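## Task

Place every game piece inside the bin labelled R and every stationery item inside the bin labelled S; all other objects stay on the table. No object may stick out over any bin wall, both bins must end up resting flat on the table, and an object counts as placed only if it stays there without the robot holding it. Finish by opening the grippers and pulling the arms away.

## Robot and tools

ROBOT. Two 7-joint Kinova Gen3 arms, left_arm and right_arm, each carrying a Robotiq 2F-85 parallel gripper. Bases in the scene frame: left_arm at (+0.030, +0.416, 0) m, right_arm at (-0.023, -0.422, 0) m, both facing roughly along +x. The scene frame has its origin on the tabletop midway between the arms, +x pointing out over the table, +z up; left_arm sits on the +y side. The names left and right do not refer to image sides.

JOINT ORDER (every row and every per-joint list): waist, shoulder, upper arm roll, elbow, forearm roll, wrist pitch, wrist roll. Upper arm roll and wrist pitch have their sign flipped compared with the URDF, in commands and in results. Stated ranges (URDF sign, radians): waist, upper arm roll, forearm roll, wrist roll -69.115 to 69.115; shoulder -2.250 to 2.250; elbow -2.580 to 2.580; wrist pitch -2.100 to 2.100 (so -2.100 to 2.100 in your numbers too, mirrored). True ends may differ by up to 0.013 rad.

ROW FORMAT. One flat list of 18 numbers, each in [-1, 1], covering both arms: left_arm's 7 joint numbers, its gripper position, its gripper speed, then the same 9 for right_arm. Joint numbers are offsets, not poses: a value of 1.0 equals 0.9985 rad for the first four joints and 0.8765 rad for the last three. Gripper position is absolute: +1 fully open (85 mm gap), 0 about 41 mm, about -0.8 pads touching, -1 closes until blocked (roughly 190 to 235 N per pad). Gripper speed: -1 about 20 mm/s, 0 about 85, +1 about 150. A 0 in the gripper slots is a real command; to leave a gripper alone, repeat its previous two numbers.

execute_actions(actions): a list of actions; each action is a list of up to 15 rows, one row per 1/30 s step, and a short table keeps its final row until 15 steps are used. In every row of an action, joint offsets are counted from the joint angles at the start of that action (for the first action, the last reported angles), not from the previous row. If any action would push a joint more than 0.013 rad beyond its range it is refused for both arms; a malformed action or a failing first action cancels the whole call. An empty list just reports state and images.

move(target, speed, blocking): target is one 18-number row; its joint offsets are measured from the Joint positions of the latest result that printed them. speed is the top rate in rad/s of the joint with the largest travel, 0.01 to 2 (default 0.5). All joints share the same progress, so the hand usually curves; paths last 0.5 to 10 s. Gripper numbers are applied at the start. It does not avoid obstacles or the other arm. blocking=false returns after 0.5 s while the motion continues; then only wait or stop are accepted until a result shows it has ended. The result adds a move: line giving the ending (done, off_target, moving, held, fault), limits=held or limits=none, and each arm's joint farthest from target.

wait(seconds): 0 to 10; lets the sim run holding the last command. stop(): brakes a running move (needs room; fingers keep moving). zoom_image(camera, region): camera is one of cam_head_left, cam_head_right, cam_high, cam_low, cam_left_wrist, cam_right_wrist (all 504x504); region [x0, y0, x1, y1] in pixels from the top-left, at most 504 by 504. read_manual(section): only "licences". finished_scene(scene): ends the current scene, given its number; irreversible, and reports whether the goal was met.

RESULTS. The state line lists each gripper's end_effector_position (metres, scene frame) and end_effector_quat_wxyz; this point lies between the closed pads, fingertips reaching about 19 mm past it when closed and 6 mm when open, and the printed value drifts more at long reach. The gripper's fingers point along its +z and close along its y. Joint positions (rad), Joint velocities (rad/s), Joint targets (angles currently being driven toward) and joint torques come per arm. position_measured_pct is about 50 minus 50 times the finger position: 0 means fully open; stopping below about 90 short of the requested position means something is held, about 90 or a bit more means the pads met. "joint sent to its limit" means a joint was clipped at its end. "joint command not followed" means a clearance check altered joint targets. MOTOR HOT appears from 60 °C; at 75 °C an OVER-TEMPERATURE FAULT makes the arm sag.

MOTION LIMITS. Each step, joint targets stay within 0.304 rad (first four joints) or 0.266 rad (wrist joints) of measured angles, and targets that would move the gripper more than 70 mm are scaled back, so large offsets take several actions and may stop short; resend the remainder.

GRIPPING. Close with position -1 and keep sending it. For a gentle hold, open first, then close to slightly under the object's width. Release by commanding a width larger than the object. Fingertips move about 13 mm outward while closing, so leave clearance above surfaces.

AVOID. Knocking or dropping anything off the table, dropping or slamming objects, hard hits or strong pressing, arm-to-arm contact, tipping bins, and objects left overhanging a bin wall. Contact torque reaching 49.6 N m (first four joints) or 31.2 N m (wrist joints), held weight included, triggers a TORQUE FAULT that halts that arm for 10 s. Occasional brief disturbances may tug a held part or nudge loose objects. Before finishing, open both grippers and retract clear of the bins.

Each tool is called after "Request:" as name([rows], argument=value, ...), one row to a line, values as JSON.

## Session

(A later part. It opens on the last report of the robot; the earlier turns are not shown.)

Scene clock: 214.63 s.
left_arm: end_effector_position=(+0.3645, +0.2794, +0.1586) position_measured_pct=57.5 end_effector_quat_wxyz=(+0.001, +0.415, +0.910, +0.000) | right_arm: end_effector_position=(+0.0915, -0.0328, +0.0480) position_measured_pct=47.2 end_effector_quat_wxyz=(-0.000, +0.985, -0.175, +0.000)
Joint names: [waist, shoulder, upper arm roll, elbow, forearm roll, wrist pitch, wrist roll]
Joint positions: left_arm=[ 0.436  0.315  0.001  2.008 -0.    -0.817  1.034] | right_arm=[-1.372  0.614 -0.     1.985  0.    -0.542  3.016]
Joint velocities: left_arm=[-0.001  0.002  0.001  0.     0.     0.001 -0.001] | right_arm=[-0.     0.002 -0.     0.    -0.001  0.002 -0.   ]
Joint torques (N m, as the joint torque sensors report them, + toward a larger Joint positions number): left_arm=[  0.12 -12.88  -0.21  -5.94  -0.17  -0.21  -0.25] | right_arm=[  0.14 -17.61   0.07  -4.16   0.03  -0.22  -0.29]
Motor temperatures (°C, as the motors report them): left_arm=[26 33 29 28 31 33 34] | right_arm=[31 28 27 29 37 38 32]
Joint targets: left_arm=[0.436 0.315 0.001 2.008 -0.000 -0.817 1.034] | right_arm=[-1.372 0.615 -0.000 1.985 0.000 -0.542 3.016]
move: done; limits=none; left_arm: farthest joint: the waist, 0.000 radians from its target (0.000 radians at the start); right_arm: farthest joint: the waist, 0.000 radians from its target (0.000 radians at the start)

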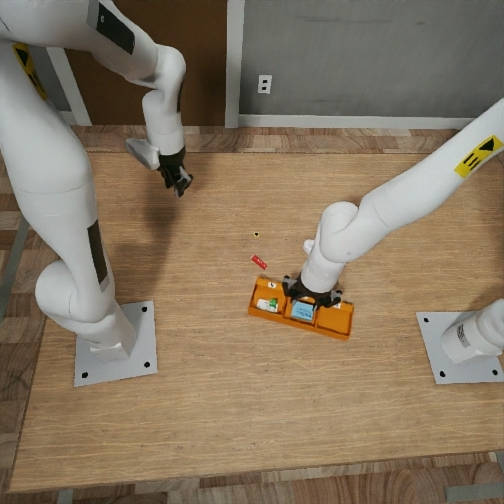

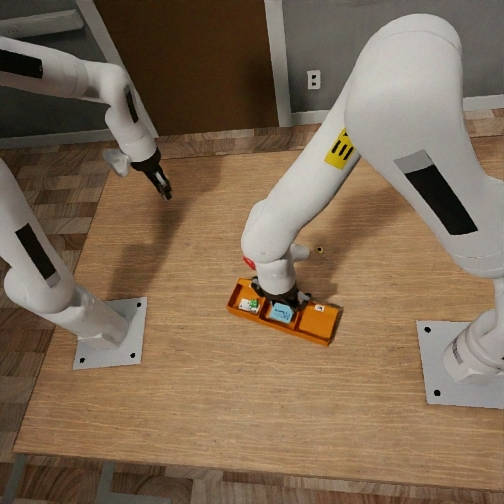

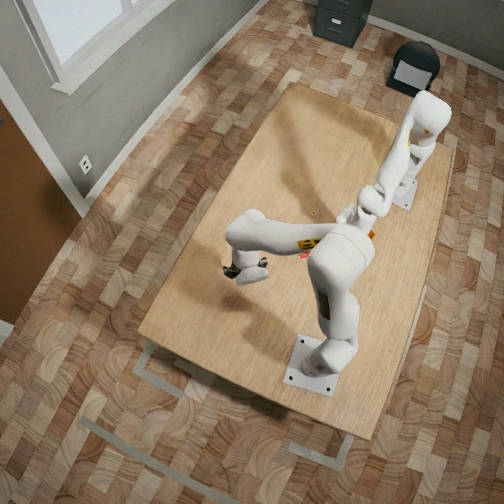

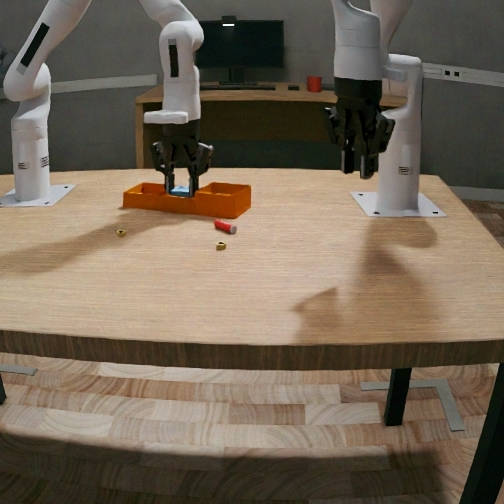

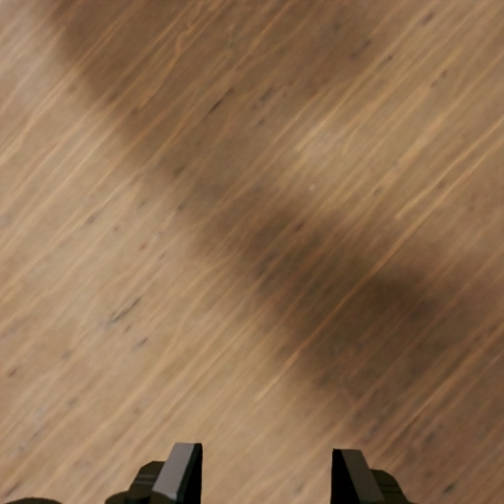

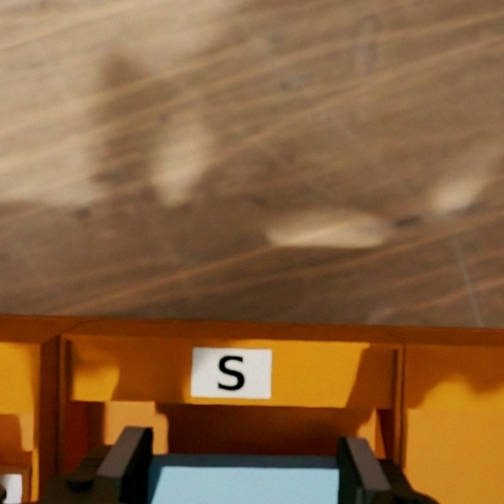

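Inside the walls. Lower a bit, release slightly, lift.

Request:
move(target=[0,0,0,0,0,0,0,-0.15,0, 0,0.024,0,0.012,0,0.041,0,-1,0.5], speed=0.15)

Request:
move(target=[0,0,0,0,0,0,0,-0.15,0, 0,0,0,0,0,0,0,0.22,0])

Request:
move(target=[0,0,0,0,0,0,0,-0.15,0, 0,-0.2,0,-0.105,0,-0.348,0,0.22,0])

Scene clock: 220.50 s.
left_arm: end_effector_position=(+0.3645, +0.2794, +0.1586) position_measured_pct=57.5 end_effector_quat_wxyz=(+0.001, +0.415, +0.910, +0.000) | right_arm: end_effector_position=(+0.0912, -0.0341, +0.0366) position_measured_pct=47.2 end_effector_quat_wxyz=(-0.000, +0.985, -0.175, +0.000)
Joint names: [waist, shoulder, upper arm roll, elbow, forearm roll, wrist pitch, wrist roll]
Joint positions: left_arm=[ 0.436  0.315  0.001  2.008 -0.    -0.817  1.034] | right_arm=[-1.372  0.638 -0.     1.997  0.    -0.506  3.016]
Joint velocities: left_arm=[ 0.    -0.001 -0.001 -0.    -0.    -0.     0.002] | right_arm=[0.    0.001 0.    0.    0.    0.001 0.   ]
Joint torques (N m, as the joint torque sensors report them, + toward a larger Joint positions number): left_arm=[  0.22 -12.97  -0.23  -5.96  -0.26  -0.23  -0.26] | right_arm=[  0.18 -17.19   0.06  -3.83   0.    -0.17  -0.34]
Motor temperatures (°C, as the motors report them): left_arm=[26 33 29 28 31 33 34] | right_arm=[31 28 27 29 37 38 32]
Joint targets: left_arm=[0.436 0.315 0.001 2.008 -0.000 -0.817 1.034] | right_arm=[-1.372 0.638 -0.000 1.997 0.000 -0.506 3.016]
move: done; limits=none; left_arm: farthest joint: the waist, 0.000 radians from its target (0.000 radians at the start); right_arm: farthest joint: the waist, 0.000 radians from its target (0.000 radians at the start)

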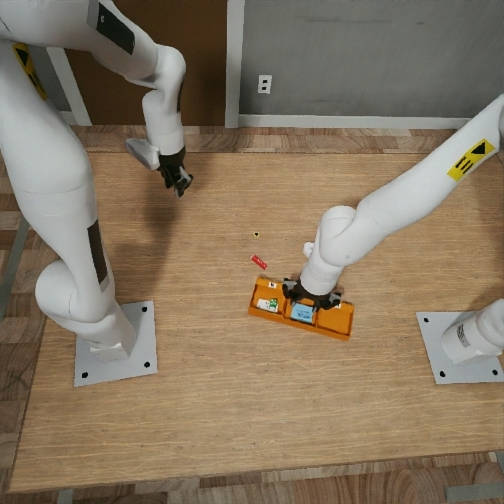

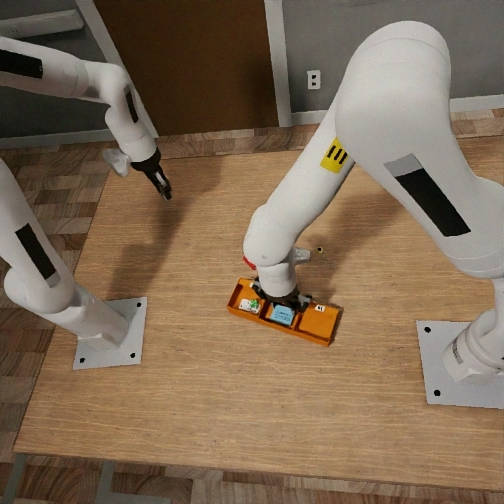

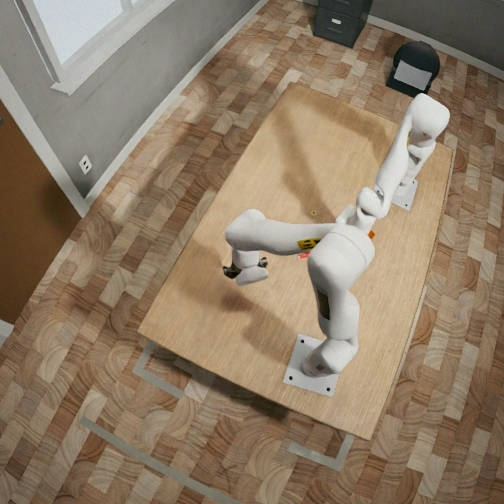

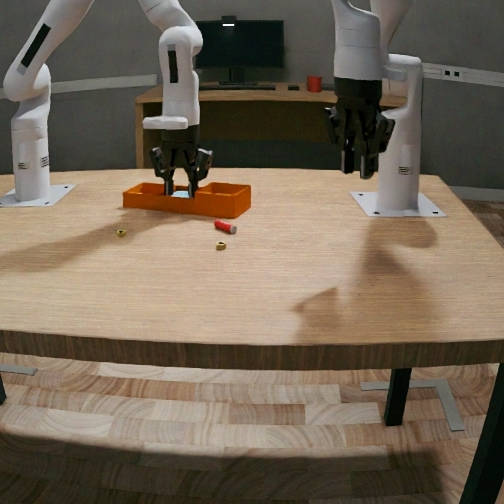

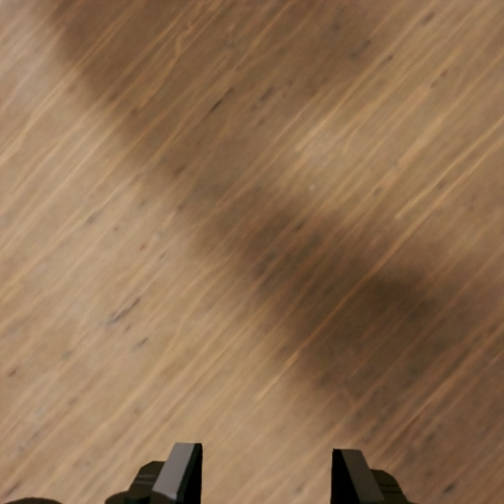

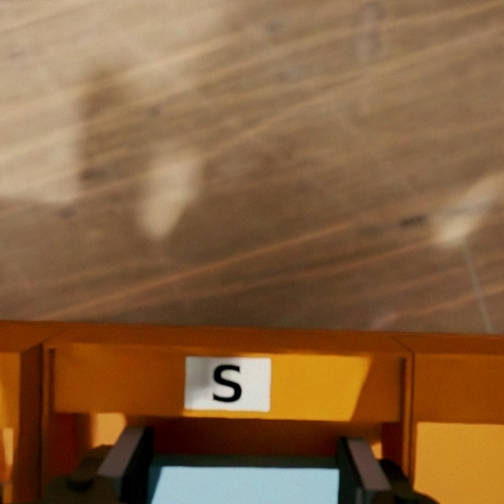

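Scene clock: 221.00 s.
left_arm: end_effector_position=(+0.3645, +0.2794, +0.1586) position_measured_pct=57.5 end_effector_quat_wxyz=(+0.001, +0.415, +0.910, +0.000) | right_arm: end_effector_position=(+0.0913, -0.0340, +0.0366) position_measured_pct=38.9 end_effector_quat_wxyz=(-0.001, +0.985, -0.175, +0.000)
Joint names: [waist, shoulder, upper arm roll, elbow, forearm roll, wrist pitch, wrist roll]
Joint positions: left_arm=[ 0.436  0.315  0.001  2.008 -0.    -0.817  1.034] | right_arm=[-1.372  0.638 -0.     1.997  0.    -0.505  3.016]
Joint velocities: left_arm=[ 0.    -0.    -0.001 -0.    -0.     0.     0.001] | right_arm=[-0.  0.  0.  0. -0. -0.  0.]
Joint torques (N m, as the joint torque sensors report them, + toward a larger Joint positions number): left_arm=[  0.1  -12.94  -0.3   -5.99  -0.21  -0.24  -0.22] | right_arm=[  0.27 -17.31   0.03  -3.73   0.02  -0.34  -0.43]
Motor temperatures (°C, as the motors report them): left_arm=[26 33 29 28 31 33 34] | right_arm=[31 28 27 29 37 38 32]
Joint targets: left_arm=[0.436 0.315 0.001 2.008 -0.000 -0.817 1.034] | right_arm=[-1.372 0.638 -0.000 1.997 0.000 -0.506 3.016]
move: done; limits=none; left_arm: farthest joint: the waist, 0.000 radians from its target (0.000 radians at the start); right_arm: farthest joint: the wrist pitch, 0.001 radians from its target (0.000 radians at the start)

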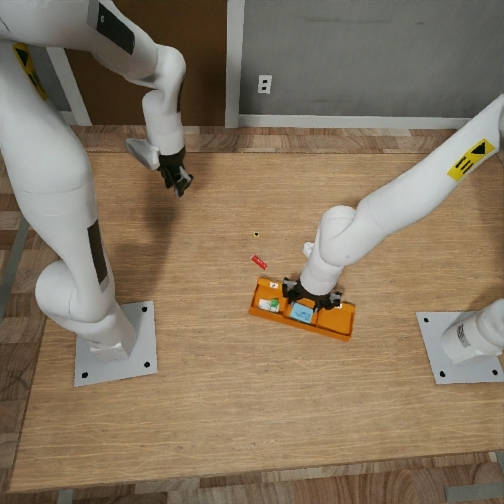

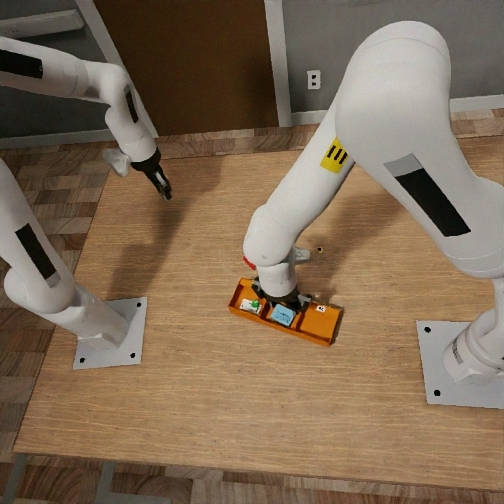

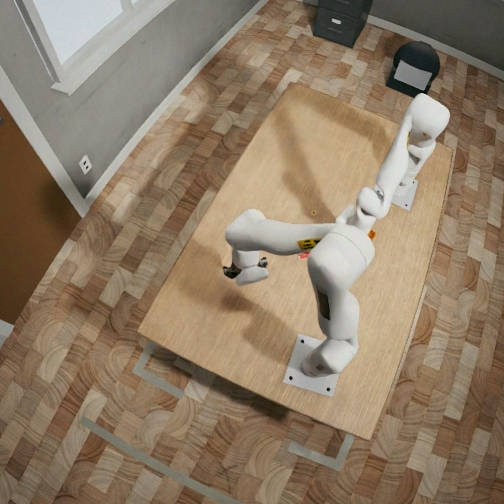

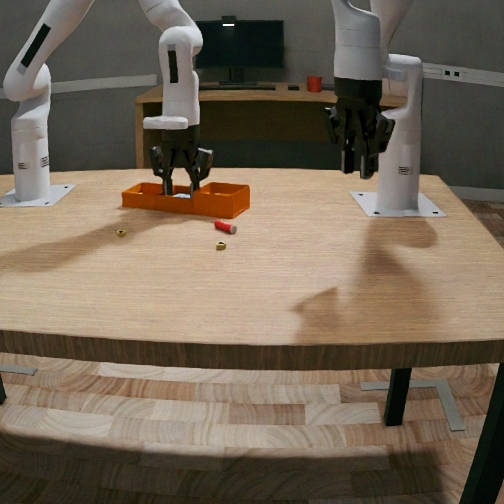

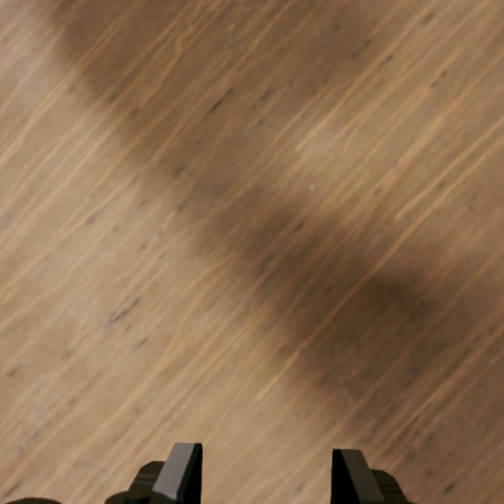

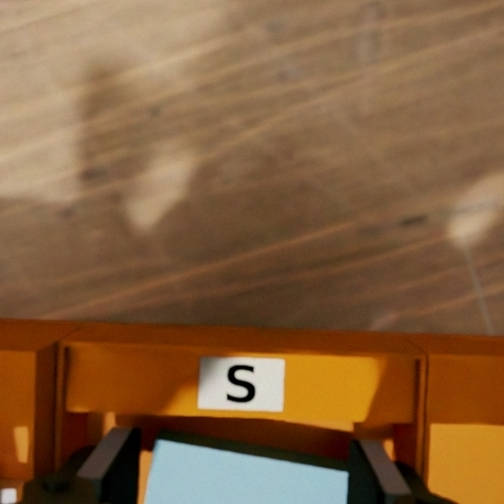

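Scene clock: 222.13 s.
left_arm: end_effector_position=(+0.3645, +0.2794, +0.1586) position_measured_pct=57.5 end_effector_quat_wxyz=(+0.001, +0.415, +0.910, +0.000) | right_arm: end_effector_position=(+0.0920, -0.0309, +0.1379) position_measured_pct=38.9 end_effector_quat_wxyz=(-0.000, +0.985, -0.175, +0.000)
Joint names: [waist, shoulder, upper arm roll, elbow, forearm roll, wrist pitch, wrist roll]
Joint positions: left_arm=[ 0.436  0.315  0.001  2.008 -0.    -0.817  1.034] | right_arm=[-1.372  0.439 -0.     1.892  0.    -0.811  3.016]
Joint velocities: left_arm=[ 0.    -0.001  0.001  0.    -0.    -0.    -0.001] | right_arm=[-0.    -0.004 -0.    -0.002  0.    -0.    -0.   ]
Joint torques (N m, as the joint torque sensors report them, + toward a larger Joint positions number): left_arm=[  0.04 -13.01  -0.09  -5.98  -0.2   -0.22  -0.22] | right_arm=[  0.02 -15.98   0.23  -5.97   0.02  -0.29  -0.37]
Motor temperatures (°C, as the motors report them): left_arm=[26 33 29 28 31 33 34] | right_arm=[31 28 27 29 37 38 32]
Joint targets: left_arm=[0.436 0.315 0.001 2.008 -0.000 -0.817 1.034] | right_arm=[-1.372 0.438 -0.000 1.892 0.000 -0.811 3.016]
move: done; limits=none; left_arm: farthest joint: the waist, 0.000 radians from its target (0.000 radians at the start); right_arm: farthest joint: the waist, 0.000 radians from its target (0.000 radians at the start)

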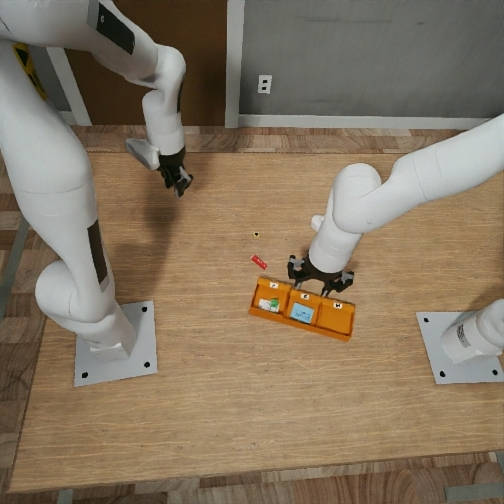

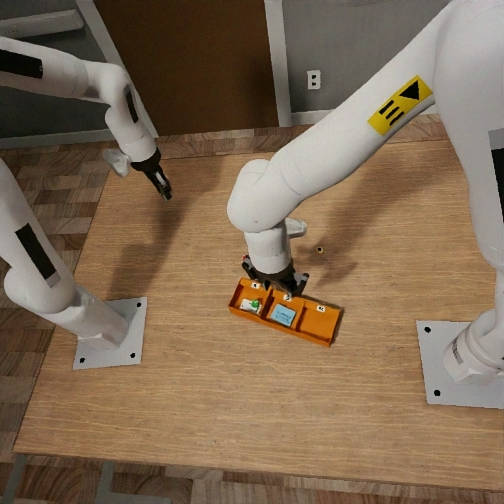

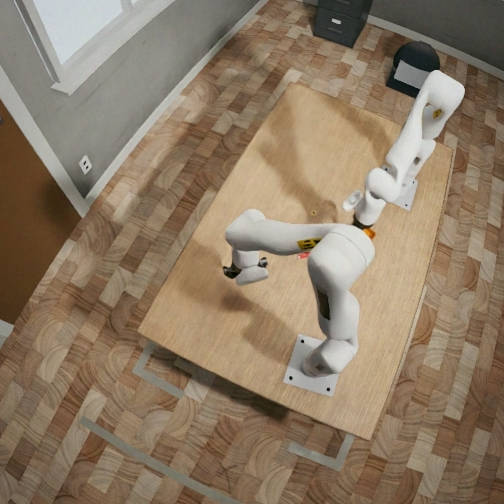

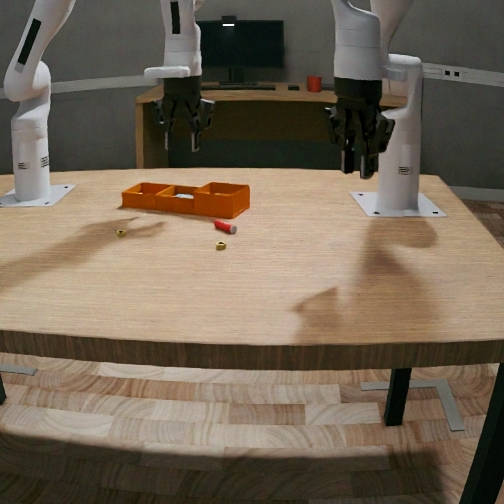

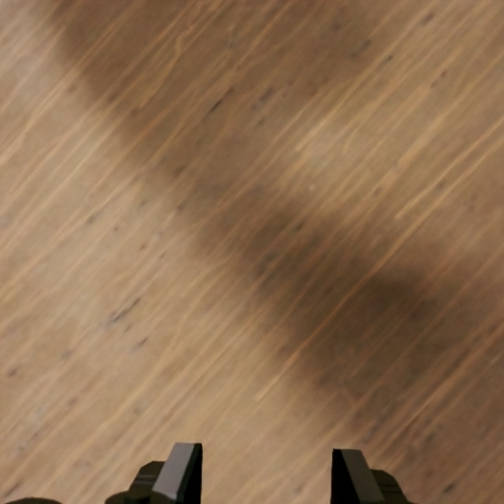

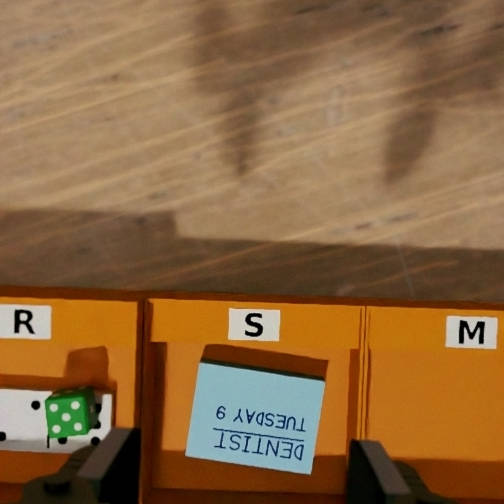

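Good. Clear and finish.

Request:
move(target=[0,0,0,0,0,0,0,-0.15,0, 0.8,-0.1,0,0,0,-0.11,0,0.22,0], speed=1.2)

Request:
finished_scene(scene=1)

Scene clock: 230.00 s.
left_arm: end_effector_position=(+0.3645, +0.2794, +0.1586) position_measured_pct=57.5 end_effector_quat_wxyz=(+0.001, +0.415, +0.910, +0.000) | right_arm: end_effector_position=(+0.3223, -0.2407, +0.1776) position_measured_pct=38.9 end_effector_quat_wxyz=(-0.002, +0.839, -0.544, +0.001)
Joint names: [waist, shoulder, upper arm roll, elbow, forearm roll, wrist pitch, wrist roll]
Joint positions: left_arm=[ 0.436  0.315  0.001  2.008 -0.    -0.817  1.034] | right_arm=[-0.573  0.339 -0.     1.892  0.    -0.907  3.016]
Joint velocities: left_arm=[-0.001 -0.001 -0.001 -0.001 -0.     0.001 -0.   ] | right_arm=[ 0.004 -0.001  0.    -0.001 -0.002  0.    -0.   ]
Joint torques (N m, as the joint torque sensors report them, + toward a larger Joint positions number): left_arm=[  0.18 -12.92  -0.13  -5.87  -0.15  -0.26  -0.19] | right_arm=[ -0.11 -14.74  -0.02  -6.51  -0.02  -0.22  -0.45]
Motor temperatures (°C, as the motors report them): left_arm=[26 33 29 28 31 33 34] | right_arm=[31 28 27 29 37 38 32]
Joint targets: left_arm=[0.436 0.315 0.001 2.008 -0.000 -0.817 1.034] | right_arm=[-0.573 0.339 -0.000 1.892 0.000 -0.907 3.016]
move: done; limits=none; left_arm: farthest joint: the waist, 0.000 radians from its target (0.000 radians at the start); right_arm: farthest joint: the waist, 0.000 radians from its target (0.798 radians at the start)

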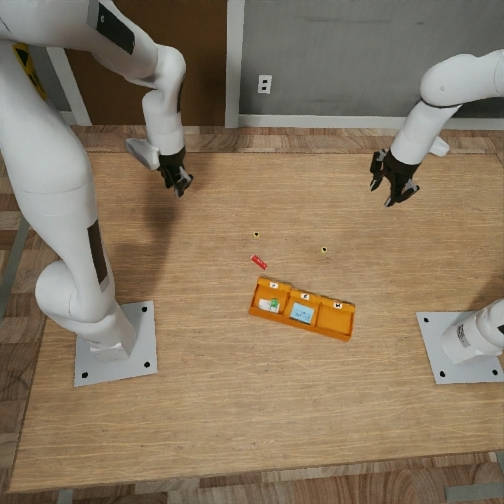

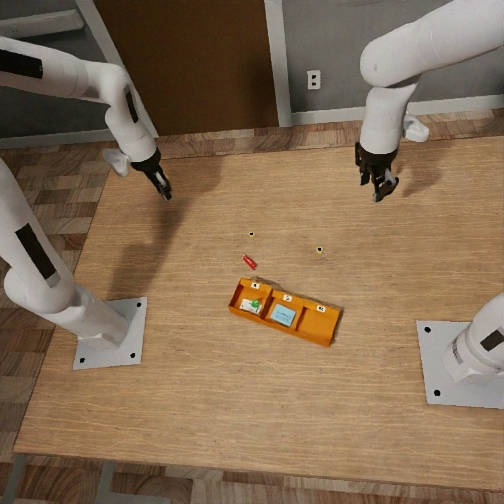

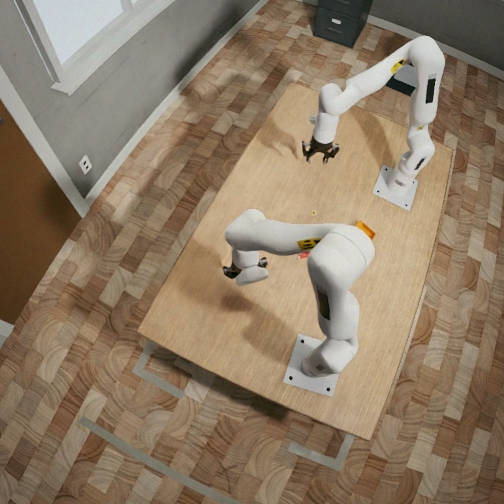

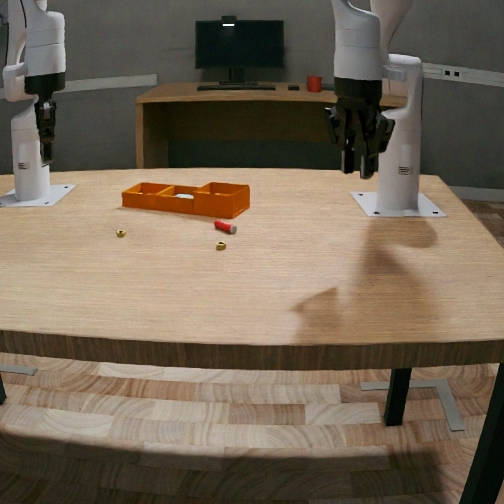

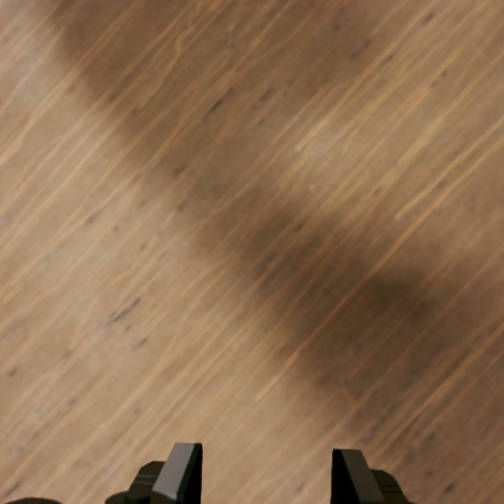

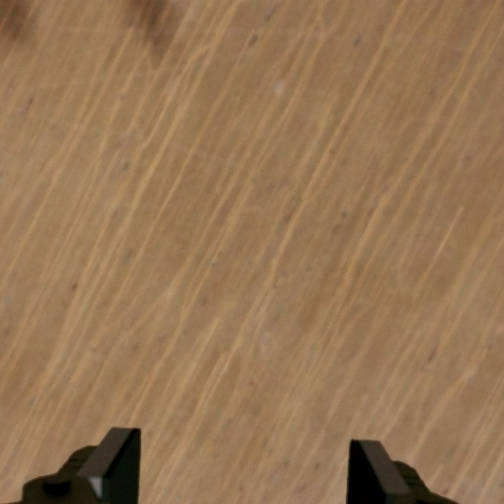

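The scene is finished: the task was done.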